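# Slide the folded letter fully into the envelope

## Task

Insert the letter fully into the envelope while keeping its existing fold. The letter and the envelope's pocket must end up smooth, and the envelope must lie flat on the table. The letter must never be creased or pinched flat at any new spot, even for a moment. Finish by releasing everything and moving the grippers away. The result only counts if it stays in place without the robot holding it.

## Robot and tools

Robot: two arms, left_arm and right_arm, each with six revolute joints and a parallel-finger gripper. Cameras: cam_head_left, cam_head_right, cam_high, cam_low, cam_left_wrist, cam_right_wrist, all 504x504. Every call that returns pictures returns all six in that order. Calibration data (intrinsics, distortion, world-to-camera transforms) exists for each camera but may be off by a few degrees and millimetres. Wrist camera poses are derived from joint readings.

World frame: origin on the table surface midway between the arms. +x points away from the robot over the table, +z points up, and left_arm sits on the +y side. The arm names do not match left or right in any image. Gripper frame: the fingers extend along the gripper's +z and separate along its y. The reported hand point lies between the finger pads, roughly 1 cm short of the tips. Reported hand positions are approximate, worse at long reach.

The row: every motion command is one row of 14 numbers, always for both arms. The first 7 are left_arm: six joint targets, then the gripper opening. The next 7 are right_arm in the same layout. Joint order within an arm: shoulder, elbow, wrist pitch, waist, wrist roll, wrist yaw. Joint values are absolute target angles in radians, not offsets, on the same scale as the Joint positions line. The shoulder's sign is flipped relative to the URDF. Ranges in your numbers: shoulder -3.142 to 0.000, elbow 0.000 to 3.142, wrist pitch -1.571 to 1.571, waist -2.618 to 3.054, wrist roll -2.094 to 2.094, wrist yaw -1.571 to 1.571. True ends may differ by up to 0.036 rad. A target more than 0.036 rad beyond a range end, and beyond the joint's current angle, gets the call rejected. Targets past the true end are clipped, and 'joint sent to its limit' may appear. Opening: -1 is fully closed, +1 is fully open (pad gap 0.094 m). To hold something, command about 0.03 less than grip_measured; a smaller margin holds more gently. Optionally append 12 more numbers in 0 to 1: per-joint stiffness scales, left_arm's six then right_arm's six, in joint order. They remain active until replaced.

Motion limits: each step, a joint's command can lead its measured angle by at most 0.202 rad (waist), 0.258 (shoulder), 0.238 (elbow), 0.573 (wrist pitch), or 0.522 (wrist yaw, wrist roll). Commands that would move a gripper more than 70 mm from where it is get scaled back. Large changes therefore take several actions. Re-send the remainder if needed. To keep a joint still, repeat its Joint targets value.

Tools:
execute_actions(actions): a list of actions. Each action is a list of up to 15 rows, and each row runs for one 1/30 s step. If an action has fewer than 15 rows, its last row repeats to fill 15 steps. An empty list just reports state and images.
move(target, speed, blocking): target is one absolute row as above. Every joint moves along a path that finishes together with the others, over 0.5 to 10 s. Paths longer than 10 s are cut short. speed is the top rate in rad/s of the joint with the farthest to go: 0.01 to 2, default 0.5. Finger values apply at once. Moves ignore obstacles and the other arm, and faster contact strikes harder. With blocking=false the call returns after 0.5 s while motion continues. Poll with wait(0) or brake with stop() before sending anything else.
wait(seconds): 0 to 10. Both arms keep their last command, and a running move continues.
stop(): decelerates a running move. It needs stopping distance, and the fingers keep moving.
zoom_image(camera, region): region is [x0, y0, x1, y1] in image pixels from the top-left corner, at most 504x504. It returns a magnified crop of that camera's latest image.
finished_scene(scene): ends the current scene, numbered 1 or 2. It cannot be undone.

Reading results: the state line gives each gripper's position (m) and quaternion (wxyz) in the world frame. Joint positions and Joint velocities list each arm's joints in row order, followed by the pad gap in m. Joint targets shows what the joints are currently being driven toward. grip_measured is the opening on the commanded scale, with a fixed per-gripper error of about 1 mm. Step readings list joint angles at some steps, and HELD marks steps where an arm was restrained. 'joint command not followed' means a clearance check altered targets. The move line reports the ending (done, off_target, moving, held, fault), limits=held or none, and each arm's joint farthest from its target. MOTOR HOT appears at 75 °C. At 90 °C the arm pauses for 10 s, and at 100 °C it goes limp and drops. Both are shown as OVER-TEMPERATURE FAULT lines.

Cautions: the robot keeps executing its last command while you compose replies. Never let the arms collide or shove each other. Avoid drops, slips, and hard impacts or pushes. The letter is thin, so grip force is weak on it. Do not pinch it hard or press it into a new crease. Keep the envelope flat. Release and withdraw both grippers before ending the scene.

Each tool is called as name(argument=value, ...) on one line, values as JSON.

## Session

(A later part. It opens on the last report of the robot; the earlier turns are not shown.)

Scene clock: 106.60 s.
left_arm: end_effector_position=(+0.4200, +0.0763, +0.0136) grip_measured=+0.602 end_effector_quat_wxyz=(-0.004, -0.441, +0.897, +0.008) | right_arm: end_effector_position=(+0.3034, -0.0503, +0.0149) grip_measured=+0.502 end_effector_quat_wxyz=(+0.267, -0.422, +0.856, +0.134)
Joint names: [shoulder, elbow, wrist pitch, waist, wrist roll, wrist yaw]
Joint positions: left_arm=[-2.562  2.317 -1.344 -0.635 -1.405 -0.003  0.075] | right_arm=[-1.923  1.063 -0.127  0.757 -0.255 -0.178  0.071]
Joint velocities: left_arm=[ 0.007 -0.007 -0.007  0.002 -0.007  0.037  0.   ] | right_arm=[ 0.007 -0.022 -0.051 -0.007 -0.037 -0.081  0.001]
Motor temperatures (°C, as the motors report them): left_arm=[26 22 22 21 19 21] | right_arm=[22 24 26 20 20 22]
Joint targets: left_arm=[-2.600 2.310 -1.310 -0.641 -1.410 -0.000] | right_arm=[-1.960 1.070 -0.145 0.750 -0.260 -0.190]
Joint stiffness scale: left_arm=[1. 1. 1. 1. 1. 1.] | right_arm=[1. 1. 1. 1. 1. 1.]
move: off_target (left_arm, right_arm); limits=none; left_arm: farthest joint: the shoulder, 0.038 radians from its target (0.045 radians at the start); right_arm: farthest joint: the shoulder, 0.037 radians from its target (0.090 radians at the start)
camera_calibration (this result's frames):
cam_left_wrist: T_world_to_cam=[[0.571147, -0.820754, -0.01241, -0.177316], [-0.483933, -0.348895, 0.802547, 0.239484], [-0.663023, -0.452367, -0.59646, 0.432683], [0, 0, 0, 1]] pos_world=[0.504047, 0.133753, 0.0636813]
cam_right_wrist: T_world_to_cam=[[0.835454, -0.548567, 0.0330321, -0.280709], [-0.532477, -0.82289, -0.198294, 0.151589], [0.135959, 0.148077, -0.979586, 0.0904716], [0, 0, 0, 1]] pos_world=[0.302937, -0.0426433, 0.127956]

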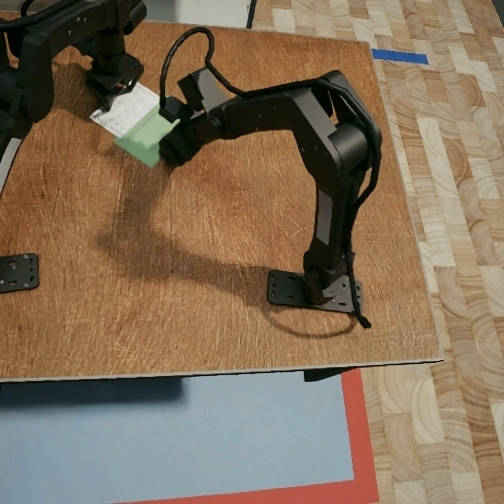

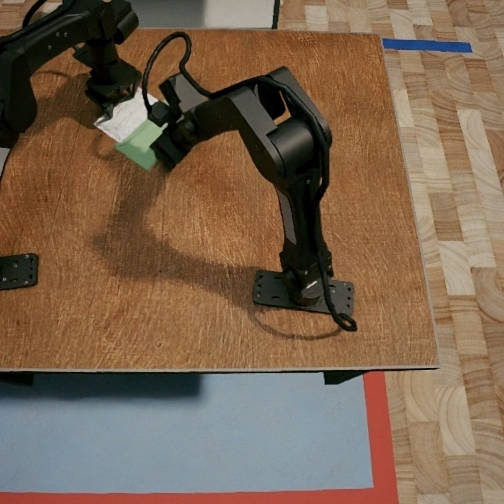

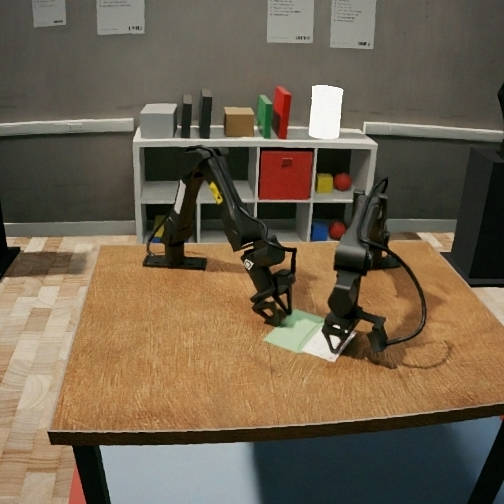

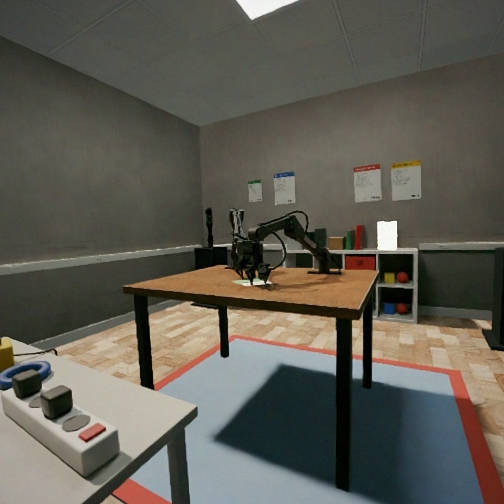

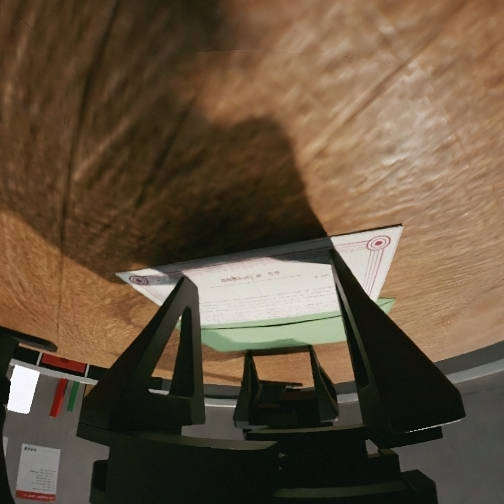

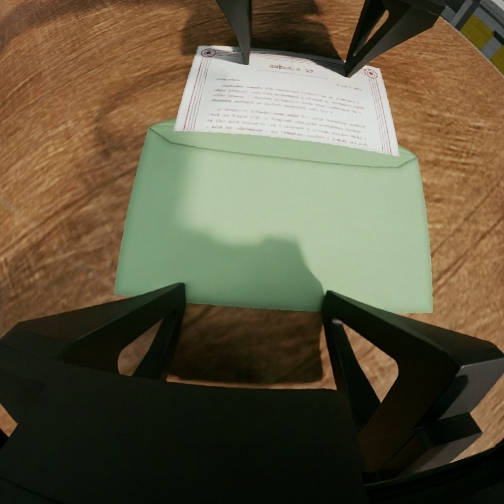

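move(target=[-2.55,2.225,-1.27,-0.735,-1.50,0,0.6, -1.96,1.07,-0.145,0.75,-0.26,-0.19,0.5], speed=0.05)

Scene clock: 117.30 s.
left_arm: end_effector_position=(+0.4018, +0.0461, +0.0124) grip_measured=+0.602 end_effector_quat_wxyz=(+0.010, -0.442, +0.897, +0.008) | right_arm: end_effector_position=(+0.3038, -0.0499, +0.0150) grip_measured=+0.502 end_effector_quat_wxyz=(+0.268, -0.422, +0.855, +0.135)
Joint names: [shoulder, elbow, wrist pitch, waist, wrist roll, wrist yaw]
Joint positions: left_arm=[-2.534  2.259 -1.3   -0.715 -1.488 -0.025  0.075] | right_arm=[-1.923  1.063 -0.125  0.757 -0.255 -0.179  0.071]
Joint velocities: left_arm=[ 0.012 -0.012  0.037 -0.002 -0.066 -0.051  0.   ] | right_arm=[ 0.002 -0.007 -0.066 -0.002 -0.051  0.007 -0.   ]
Motor temperatures (°C, as the motors report them): left_arm=[25 22 22 21 19 22] | right_arm=[21 24 26 20 20 22]
Joint targets: left_arm=[-2.550 2.225 -1.270 -0.735 -1.500 -0.000] | right_arm=[-1.960 1.070 -0.145 0.750 -0.260 -0.190]
Joint stiffness scale: left_arm=[1. 1. 1. 1. 1. 1.] | right_arm=[1. 1. 1. 1. 1. 1.]
move: off_target (left_arm, right_arm); limits=none; left_arm: farthest joint: the elbow, 0.034 radians from its target (0.092 radians at the start); right_arm: farthest joint: the shoulder, 0.037 radians from its target (0.037 radians at the start)
camera_calibration (this result's frames):
cam_left_wrist: T_world_to_cam=[[0.573696, -0.819033, -0.00763852, -0.192815], [-0.502764, -0.359496, 0.786124, 0.229389], [-0.646607, -0.447156, -0.618021, 0.399673], [0, 0, 0, 1]] pos_world=[0.484377, 0.103259, 0.0652053]
cam_right_wrist: T_world_to_cam=[[0.835524, -0.548436, 0.033446, -0.280841], [-0.532028, -0.822733, -0.200142, 0.15194], [0.137282, 0.149429, -0.979196, 0.0900793], [0, 0, 0, 1]] pos_world=[0.303119, -0.0424773, 0.128008]

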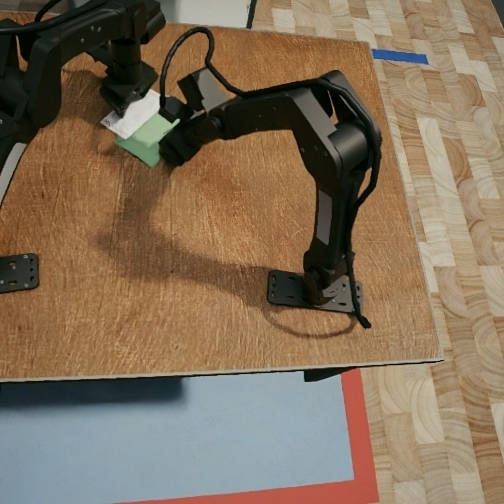

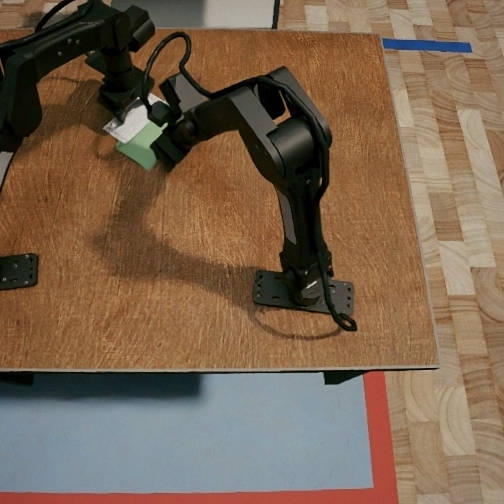

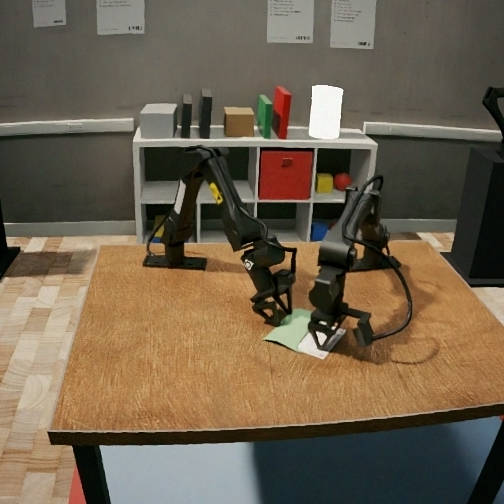

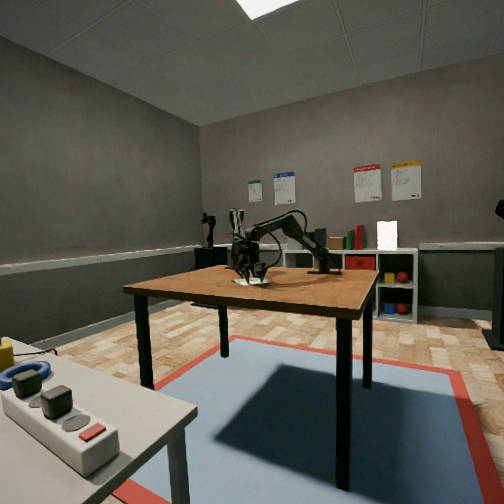

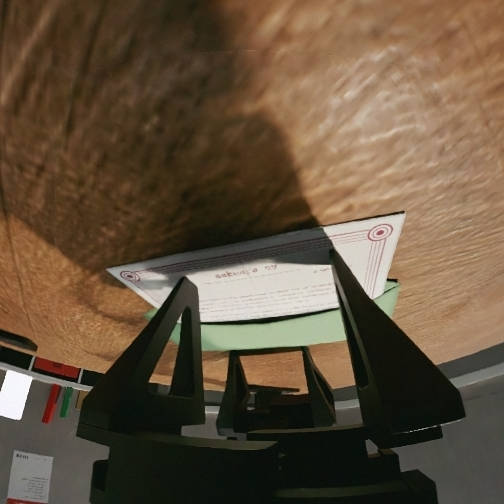

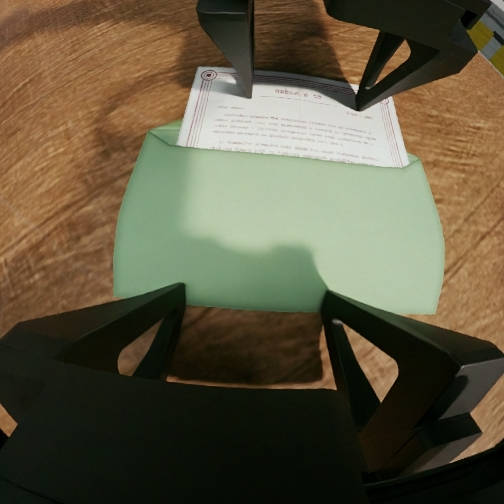

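move(target=[-2.49,2.259,-1.34,-0.715,-1.49,0,0.6, -1.96,1.07,-0.145,0.75,-0.26,-0.19,0.5], speed=0.1)

Scene clock: 123.77 s.
left_arm: end_effector_position=(+0.3979, +0.0444, +0.0196) grip_measured=+0.602 end_effector_quat_wxyz=(+0.001, -0.442, +0.897, +0.003) | right_arm: end_effector_position=(+0.3041, -0.0496, +0.0148) grip_measured=+0.502 end_effector_quat_wxyz=(+0.269, -0.422, +0.855, +0.135)
Joint names: [shoulder, elbow, wrist pitch, waist, wrist roll, wrist yaw]
Joint positions: left_arm=[-2.518  2.259 -1.316 -0.715 -1.488 -0.005  0.075] | right_arm=[-1.925  1.063 -0.122  0.757 -0.255 -0.179  0.071]
Joint velocities: left_arm=[ 0.022 -0.017 -0.022 -0.002 -0.037 -0.051  0.001] | right_arm=[-0.007 -0.022  0.051  0.017 -0.051  0.037 -0.001]
Motor temperatures (°C, as the motors report them): left_arm=[25 22 22 21 19 22] | right_arm=[21 24 26 20 20 22]
Joint targets: left_arm=[-2.490 2.259 -1.340 -0.715 -1.490 -0.000] | right_arm=[-1.960 1.070 -0.145 0.750 -0.260 -0.190]
Joint stiffness scale: left_arm=[1. 1. 1. 1. 1. 1.] | right_arm=[1. 1. 1. 1. 1. 1.]
move: off_target (left_arm, right_arm); limits=none; left_arm: farthest joint: the shoulder, 0.028 radians from its target (0.044 radians at the start); right_arm: farthest joint: the shoulder, 0.035 radians from its target (0.037 radians at the start)
camera_calibration (this result's frames):
cam_left_wrist: T_world_to_cam=[[0.573718, -0.819053, -0.000486536, -0.192046], [-0.493982, -0.346491, 0.797449, 0.216812], [-0.653322, -0.457271, -0.603386, 0.403713], [0, 0, 0, 1]] pos_world=[0.481036, 0.102433, 0.0706041]
cam_right_wrist: T_world_to_cam=[[0.835725, -0.548129, 0.033424, -0.280924], [-0.531502, -0.822677, -0.201761, 0.152223], [0.138088, 0.150852, -0.978864, 0.0895838], [0, 0, 0, 1]] pos_world=[0.303311, -0.0422662, 0.127793]

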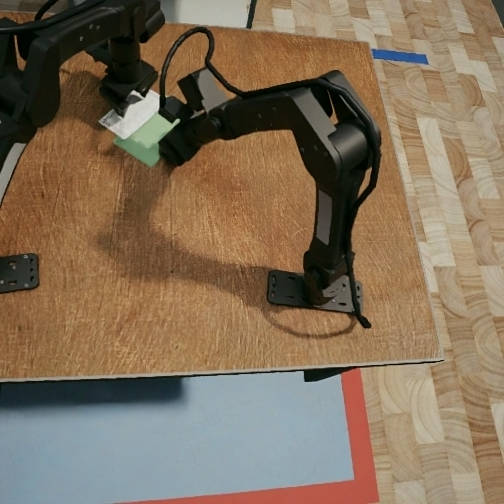

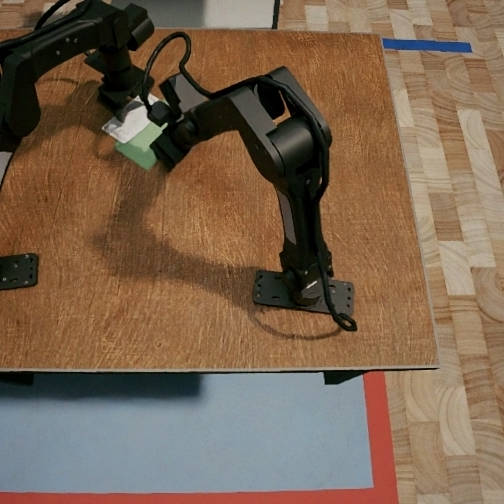

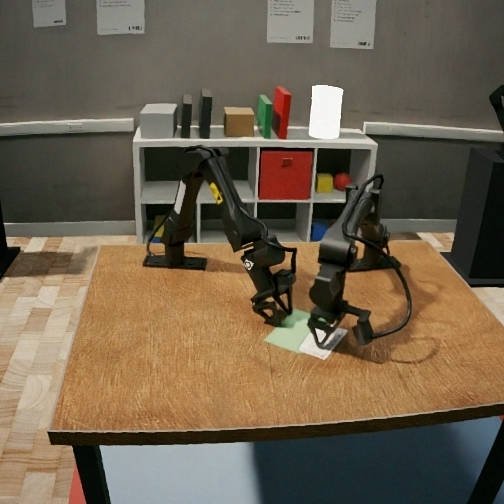

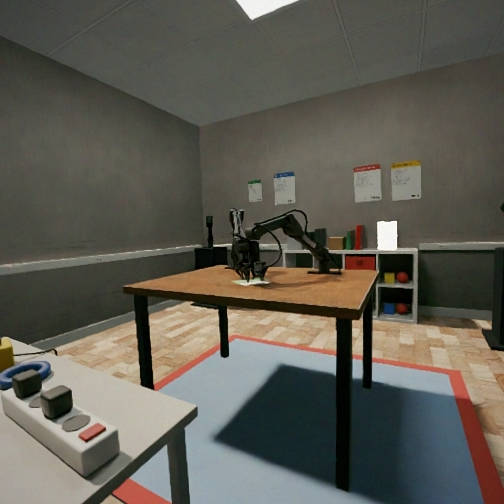

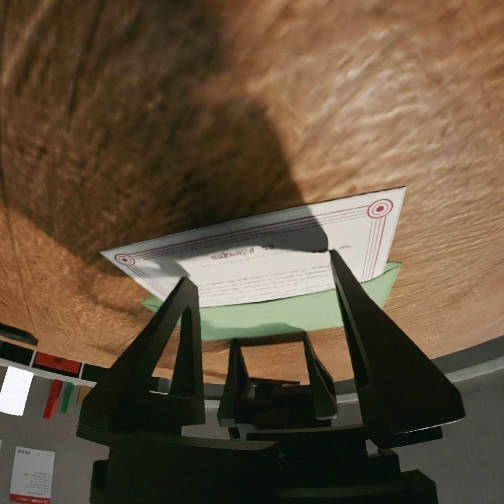

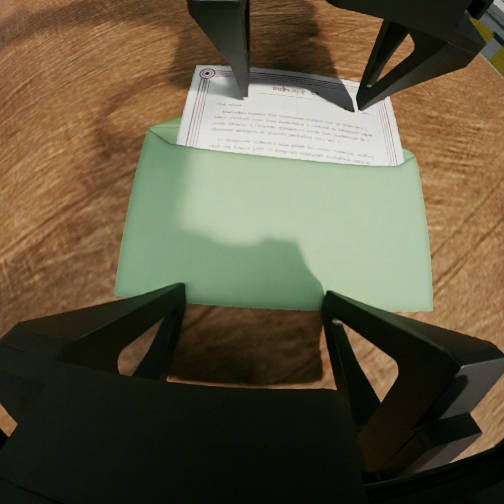

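move(target=[-2.49,2.259,-1.34,-0.67,-1.445,0,0.6, -1.96,1.07,-0.145,0.75,-0.26,-0.19,0.5], speed=0.1)

move(target=[-2.56,2.259,-1.31,-0.67,-1.445,0,0.6, -1.96,1.07,-0.145,0.75,-0.26,-0.19,0.5], speed=0.1)

move(target=[-2.47,2.10,-1.25,-0.67,-1.445,0,0.6, -1.96,1.07,-0.145,0.75,-0.26,-0.19,0.5], speed=0.06)

Scene clock: 132.67 s.
left_arm: end_effector_position=(+0.4083, +0.0621, +0.0196) grip_measured=+0.602 end_effector_quat_wxyz=(-0.000, -0.445, +0.896, +0.003) | right_arm: end_effector_position=(+0.3045, -0.0491, +0.0149) grip_measured=+0.502 end_effector_quat_wxyz=(+0.270, -0.422, +0.855, +0.136)
Joint names: [shoulder, elbow, wrist pitch, waist, wrist roll, wrist yaw]
Joint positions: left_arm=[-2.518  2.259 -1.318 -0.672 -1.451 -0.003  0.075] | right_arm=[-1.926  1.063 -0.118  0.757 -0.255 -0.18   0.071]
Joint velocities: left_arm=[-0.002  0.007 -0.007  0.007 -0.037 -0.007 -0.001] | right_arm=[ 0.002  0.017  0.022  0.002 -0.022 -0.037  0.   ]
Motor temperatures (°C, as the motors report them): left_arm=[27 22 22 21 19 22] | right_arm=[21 24 26 20 20 22]
Joint targets: left_arm=[-2.490 2.259 -1.340 -0.670 -1.445 0.000] | right_arm=[-1.960 1.070 -0.145 0.750 -0.260 -0.190]
Joint stiffness scale: left_arm=[1. 1. 1. 1. 1. 1.] | right_arm=[1. 1. 1. 1. 1. 1.]
move: off_target (left_arm, right_arm); limits=none; left_arm: farthest joint: the shoulder, 0.028 radians from its target (0.028 radians at the start); right_arm: farthest joint: the shoulder, 0.034 radians from its target (0.035 radians at the start)
camera_calibration (this result's frames):
cam_left_wrist: T_world_to_cam=[[0.578089, -0.815973, -0.00100003, -0.185543], [-0.49053, -0.348503, 0.798703, 0.226741], [-0.652069, -0.461231, -0.601724, 0.418261], [0, 0, 0, 1]] pos_world=[0.491219, 0.120537, 0.0703934]
cam_right_wrist: T_world_to_cam=[[0.835896, -0.547844, 0.0338295, -0.281075], [-0.530783, -0.822486, -0.204416, 0.152686], [0.139813, 0.152915, -0.978299, 0.0891784], [0, 0, 0, 1]] pos_world=[0.303525, -0.0420398, 0.127963]

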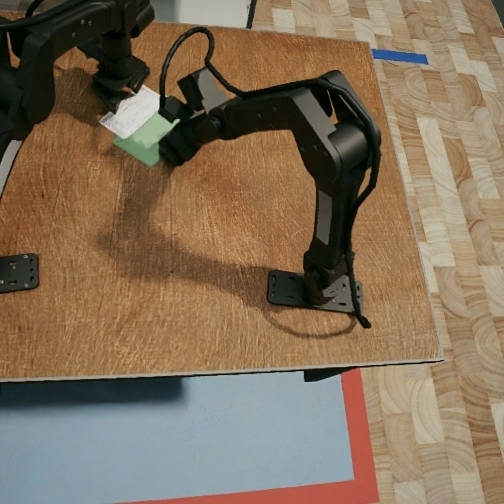

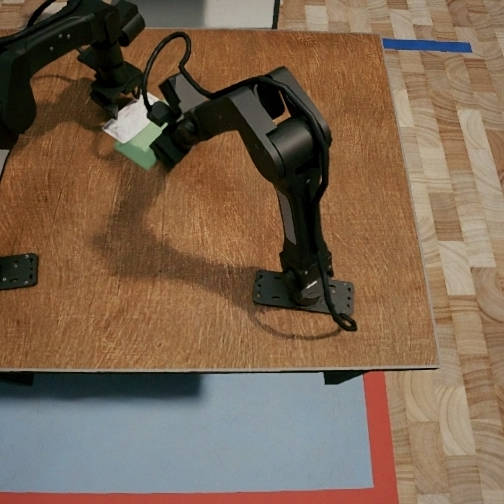

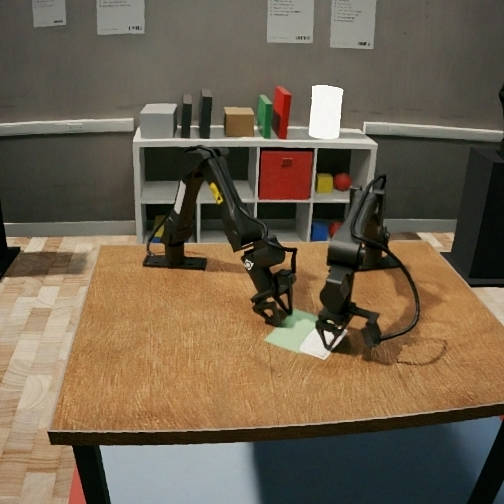

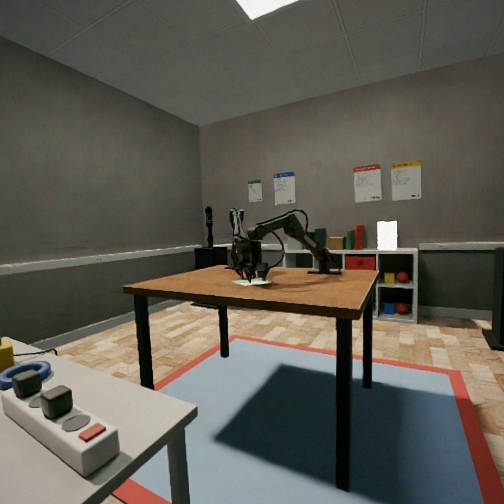

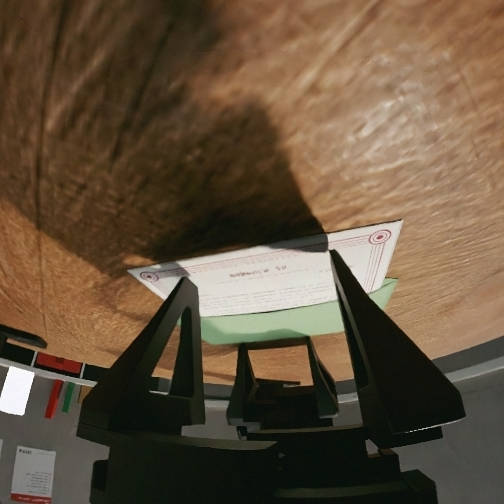

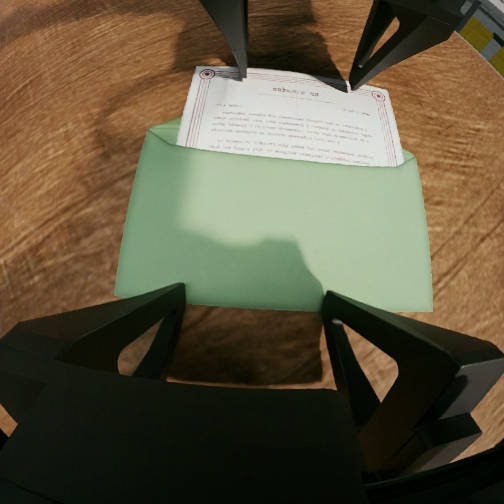

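Scene clock: 133.37 s.
left_arm: end_effector_position=(+0.4073, +0.0625, +0.0138) grip_measured=+0.602 end_effector_quat_wxyz=(-0.004, -0.445, +0.896, +0.008) | right_arm: end_effector_position=(+0.3050, -0.0487, +0.0153) grip_measured=+0.502 end_effector_quat_wxyz=(+0.271, -0.422, +0.854, +0.136)
Joint names: [shoulder, elbow, wrist pitch, waist, wrist roll, wrist yaw]
Joint positions: left_arm=[-2.531  2.259 -1.316 -0.672 -1.45  -0.003  0.075] | right_arm=[-1.926  1.063 -0.115  0.757 -0.255 -0.181  0.071]
Joint velocities: left_arm=[ 0.002  0.002  0.037 -0.007  0.037  0.022  0.001] | right_arm=[-0.007  0.002 -0.037  0.012  0.007 -0.022 -0.   ]
Motor temperatures (°C, as the motors report them): left_arm=[26 22 22 21 19 22] | right_arm=[21 24 26 20 20 22]
Joint targets: left_arm=[-2.560 2.259 -1.310 -0.670 -1.445 0.000] | right_arm=[-1.960 1.070 -0.145 0.750 -0.260 -0.190]
Joint stiffness scale: left_arm=[1. 1. 1. 1. 1. 1.] | right_arm=[1. 1. 1. 1. 1. 1.]
move: off_target (left_arm, right_arm); limits=none; left_arm: farthest joint: the shoulder, 0.029 radians from its target (0.042 radians at the start); right_arm: farthest joint: the shoulder, 0.034 radians from its target (0.034 radians at the start)
camera_calibration (this result's frames):
cam_left_wrist: T_world_to_cam=[[0.577723, -0.816157, -0.0111075, -0.184393], [-0.482443, -0.352414, 0.801906, 0.227998], [-0.658396, -0.457921, -0.597347, 0.416622], [0, 0, 0, 1]] pos_world=[0.490826, 0.120636, 0.0639861]
cam_right_wrist: T_world_to_cam=[[0.835933, -0.547735, 0.0346725, -0.281276], [-0.53013, -0.822186, -0.207297, 0.153217], [0.142051, 0.154906, -0.977663, 0.0888737], [0, 0, 0, 1]] pos_world=[0.303728, -0.0418595, 0.128402]

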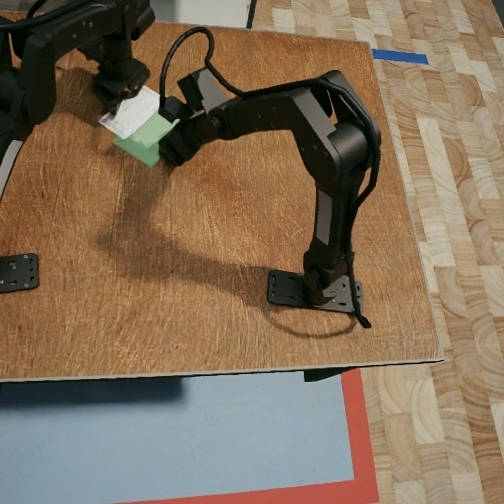

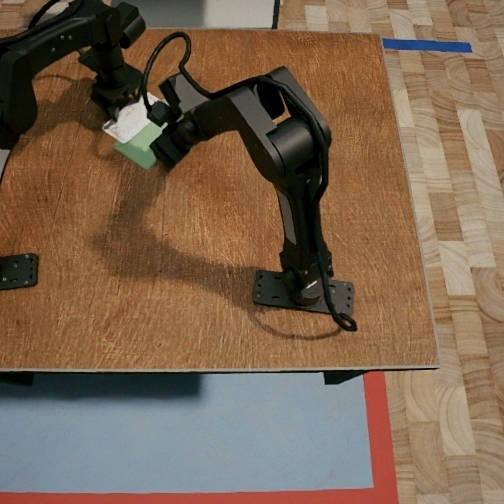

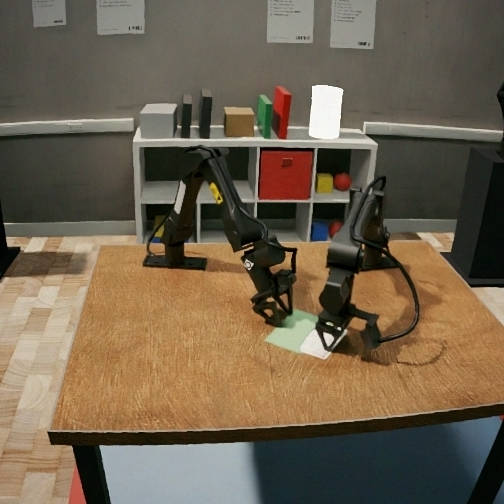

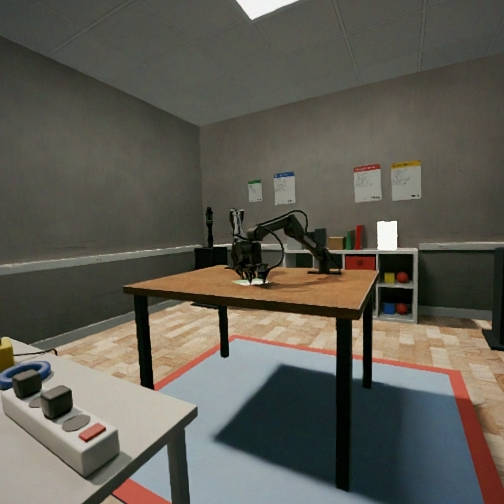

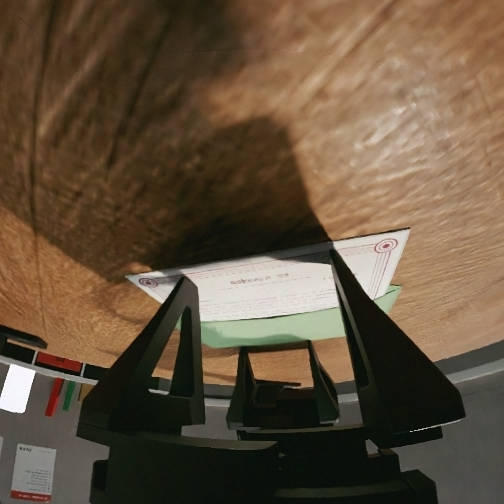

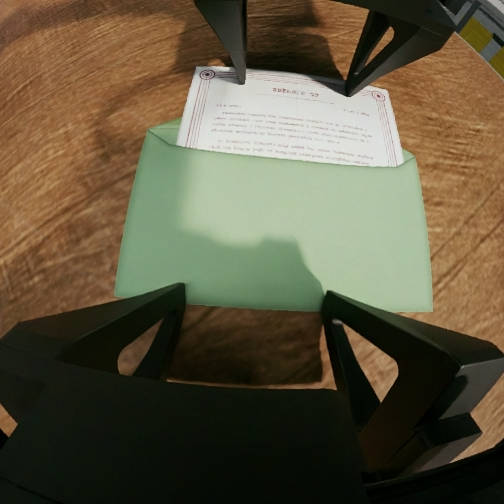

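Scene clock: 136.30 s.
left_arm: end_effector_position=(+0.4000, +0.0668, +0.0124) grip_measured=+0.602 end_effector_quat_wxyz=(-0.000, -0.444, +0.896, +0.003) | right_arm: end_effector_position=(+0.3050, -0.0486, +0.0150) grip_measured=+0.502 end_effector_quat_wxyz=(+0.271, -0.422, +0.854, +0.136)
Joint names: [shoulder, elbow, wrist pitch, waist, wrist roll, wrist yaw]
Joint positions: left_arm=[-2.465  2.133 -1.244 -0.672 -1.45  -0.003  0.075] | right_arm=[-1.927  1.063 -0.114  0.757 -0.255 -0.181  0.071]
Joint velocities: left_arm=[-0.002  0.002 -0.007  0.007  0.037 -0.022 -0.001] | right_arm=[ 0.012  0.002  0.066  0.002 -0.022 -0.095 -0.001]
Motor temperatures (°C, as the motors report them): left_arm=[26 22 22 21 19 22] | right_arm=[21 24 26 20 20 22]
Joint targets: left_arm=[-2.470 2.100 -1.250 -0.670 -1.445 0.000] | right_arm=[-1.960 1.070 -0.145 0.750 -0.260 -0.190]
Joint stiffness scale: left_arm=[1. 1. 1. 1. 1. 1.] | right_arm=[1. 1. 1. 1. 1. 1.]
move: off_target (left_arm, right_arm); limits=none; left_arm: farthest joint: the elbow, 0.033 radians from its target (0.159 radians at the start); right_arm: farthest joint: the shoulder, 0.033 radians from its target (0.034 radians at the start)
camera_calibration (this result's frames):
cam_left_wrist: T_world_to_cam=[[0.577158, -0.816632, -0.000685226, -0.176493], [-0.490614, -0.347414, 0.799125, 0.230025], [-0.65283, -0.460886, -0.601164, 0.410938], [0, 0, 0, 1]] pos_world=[0.482991, 0.125179, 0.063101]
cam_right_wrist: T_world_to_cam=[[0.836056, -0.547566, 0.0343791, -0.281268], [-0.529992, -0.822245, -0.207415, 0.153228], [0.141841, 0.15519, -0.977649, 0.088604], [0, 0, 0, 1]] pos_world=[0.303797, -0.0417725, 0.128075]

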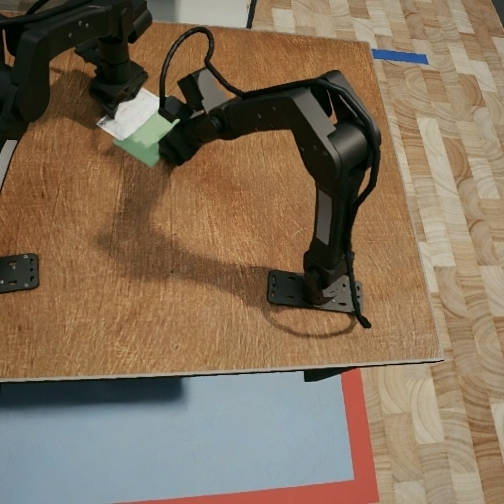

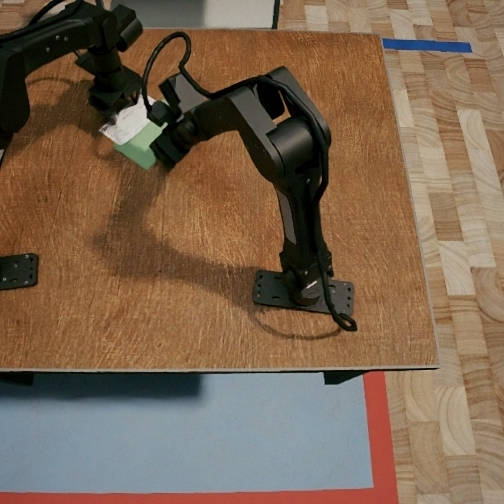

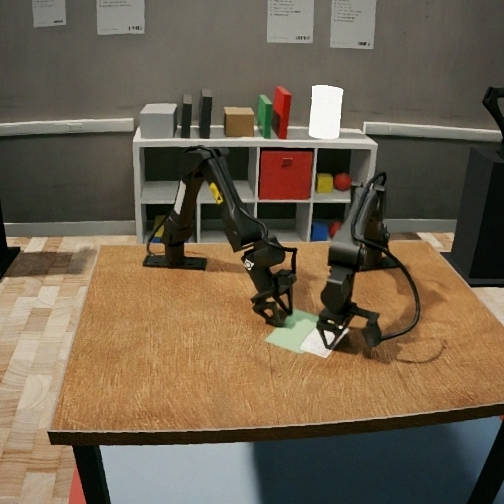

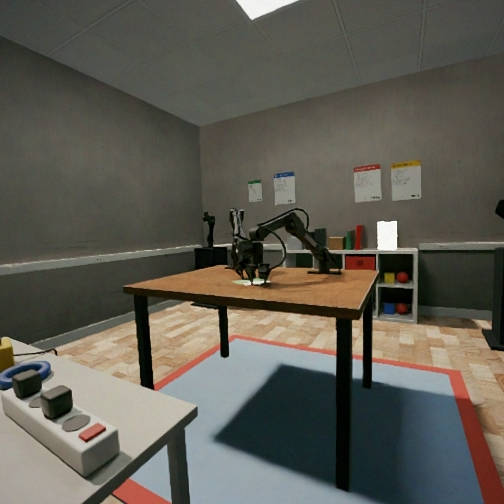

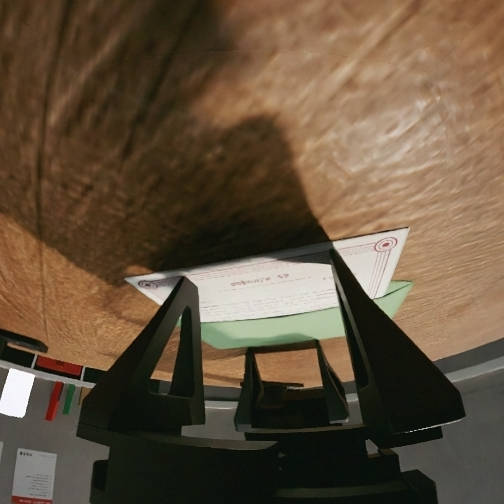

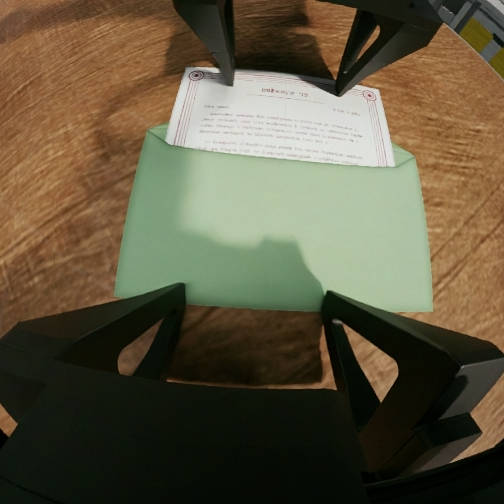

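move(target=[-2.46,2.08,-1.24,-0.76,-1.53,0,0.6, -1.96,1.07,-0.145,0.75,-0.26,-0.19,0.5], speed=0.05)

Scene clock: 141.40 s.
left_arm: end_effector_position=(+0.3814, +0.0419, +0.0126) grip_measured=+0.602 end_effector_quat_wxyz=(+0.005, -0.448, +0.894, +0.007) | right_arm: end_effector_position=(+0.3054, -0.0482, +0.0154) grip_measured=+0.502 end_effector_quat_wxyz=(+0.272, -0.422, +0.854, +0.137)
Joint names: [shoulder, elbow, wrist pitch, waist, wrist roll, wrist yaw]
Joint positions: left_arm=[-2.453  2.112 -1.237 -0.743 -1.528 -0.016  0.075] | right_arm=[-1.927  1.063 -0.111  0.757 -0.255 -0.181  0.071]
Joint velocities: left_arm=[ 0.002 -0.002 -0.037 -0.017  0.051 -0.007 -0.   ] | right_arm=[-0.007 -0.007  0.037 -0.007  0.051 -0.037 -0.   ]
Motor temperatures (°C, as the motors report them): left_arm=[26 22 22 21 19 22] | right_arm=[21 24 25 20 20 22]
Joint targets: left_arm=[-2.460 2.080 -1.240 -0.760 -1.530 0.000] | right_arm=[-1.960 1.070 -0.145 0.750 -0.260 -0.190]
Joint stiffness scale: left_arm=[1. 1. 1. 1. 1. 1.] | right_arm=[1. 1. 1. 1. 1. 1.]
move: off_target (left_arm, right_arm); limits=none; left_arm: farthest joint: the elbow, 0.032 radians from its target (0.053 radians at the start); right_arm: farthest joint: the wrist pitch, 0.034 radians from its target (0.031 radians at the start)
camera_calibration (this result's frames):
cam_left_wrist: T_world_to_cam=[[0.583636, -0.811988, -0.00665677, -0.188666], [-0.493145, -0.360949, 0.791533, 0.213815], [-0.645118, -0.458684, -0.611091, 0.384573], [0, 0, 0, 1]] pos_world=[0.463649, 0.100379, 0.0645116]
cam_right_wrist: T_world_to_cam=[[0.836103, -0.54745, 0.0350814, -0.281439], [-0.529397, -0.821986, -0.209948, 0.153687], [0.143772, 0.156966, -0.977083, 0.0883465], [0, 0, 0, 1]] pos_world=[0.303971, -0.0416127, 0.128461]

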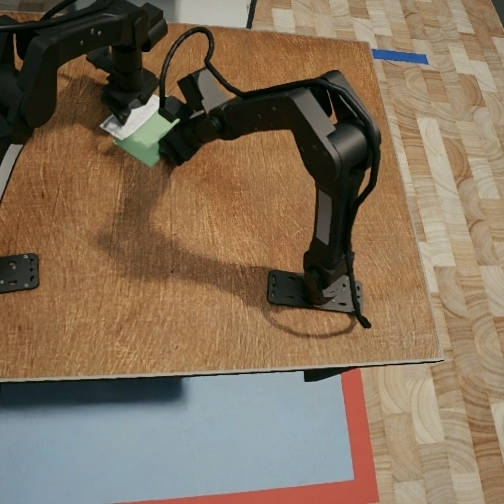

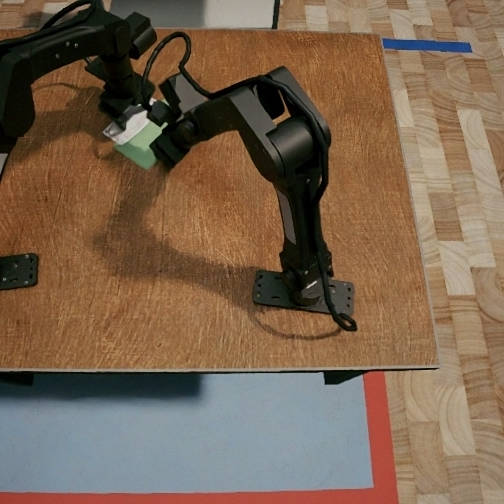

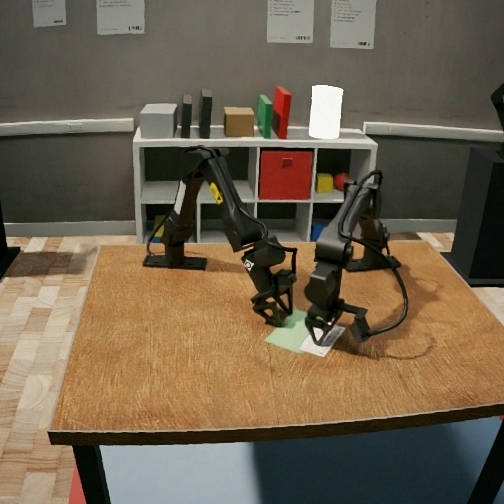

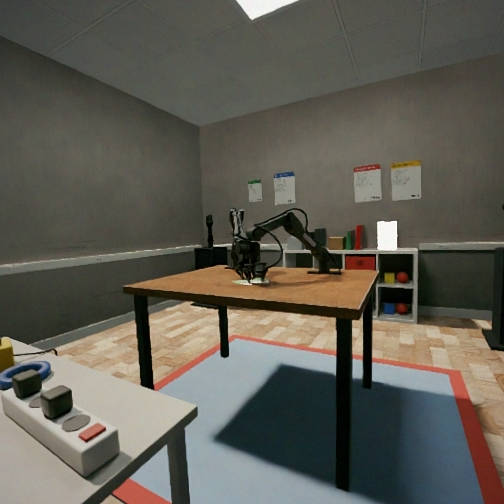

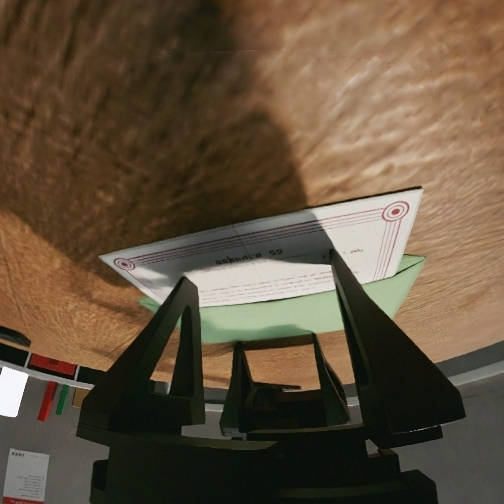

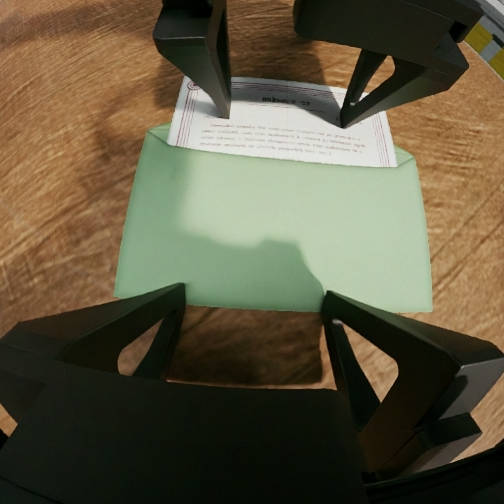

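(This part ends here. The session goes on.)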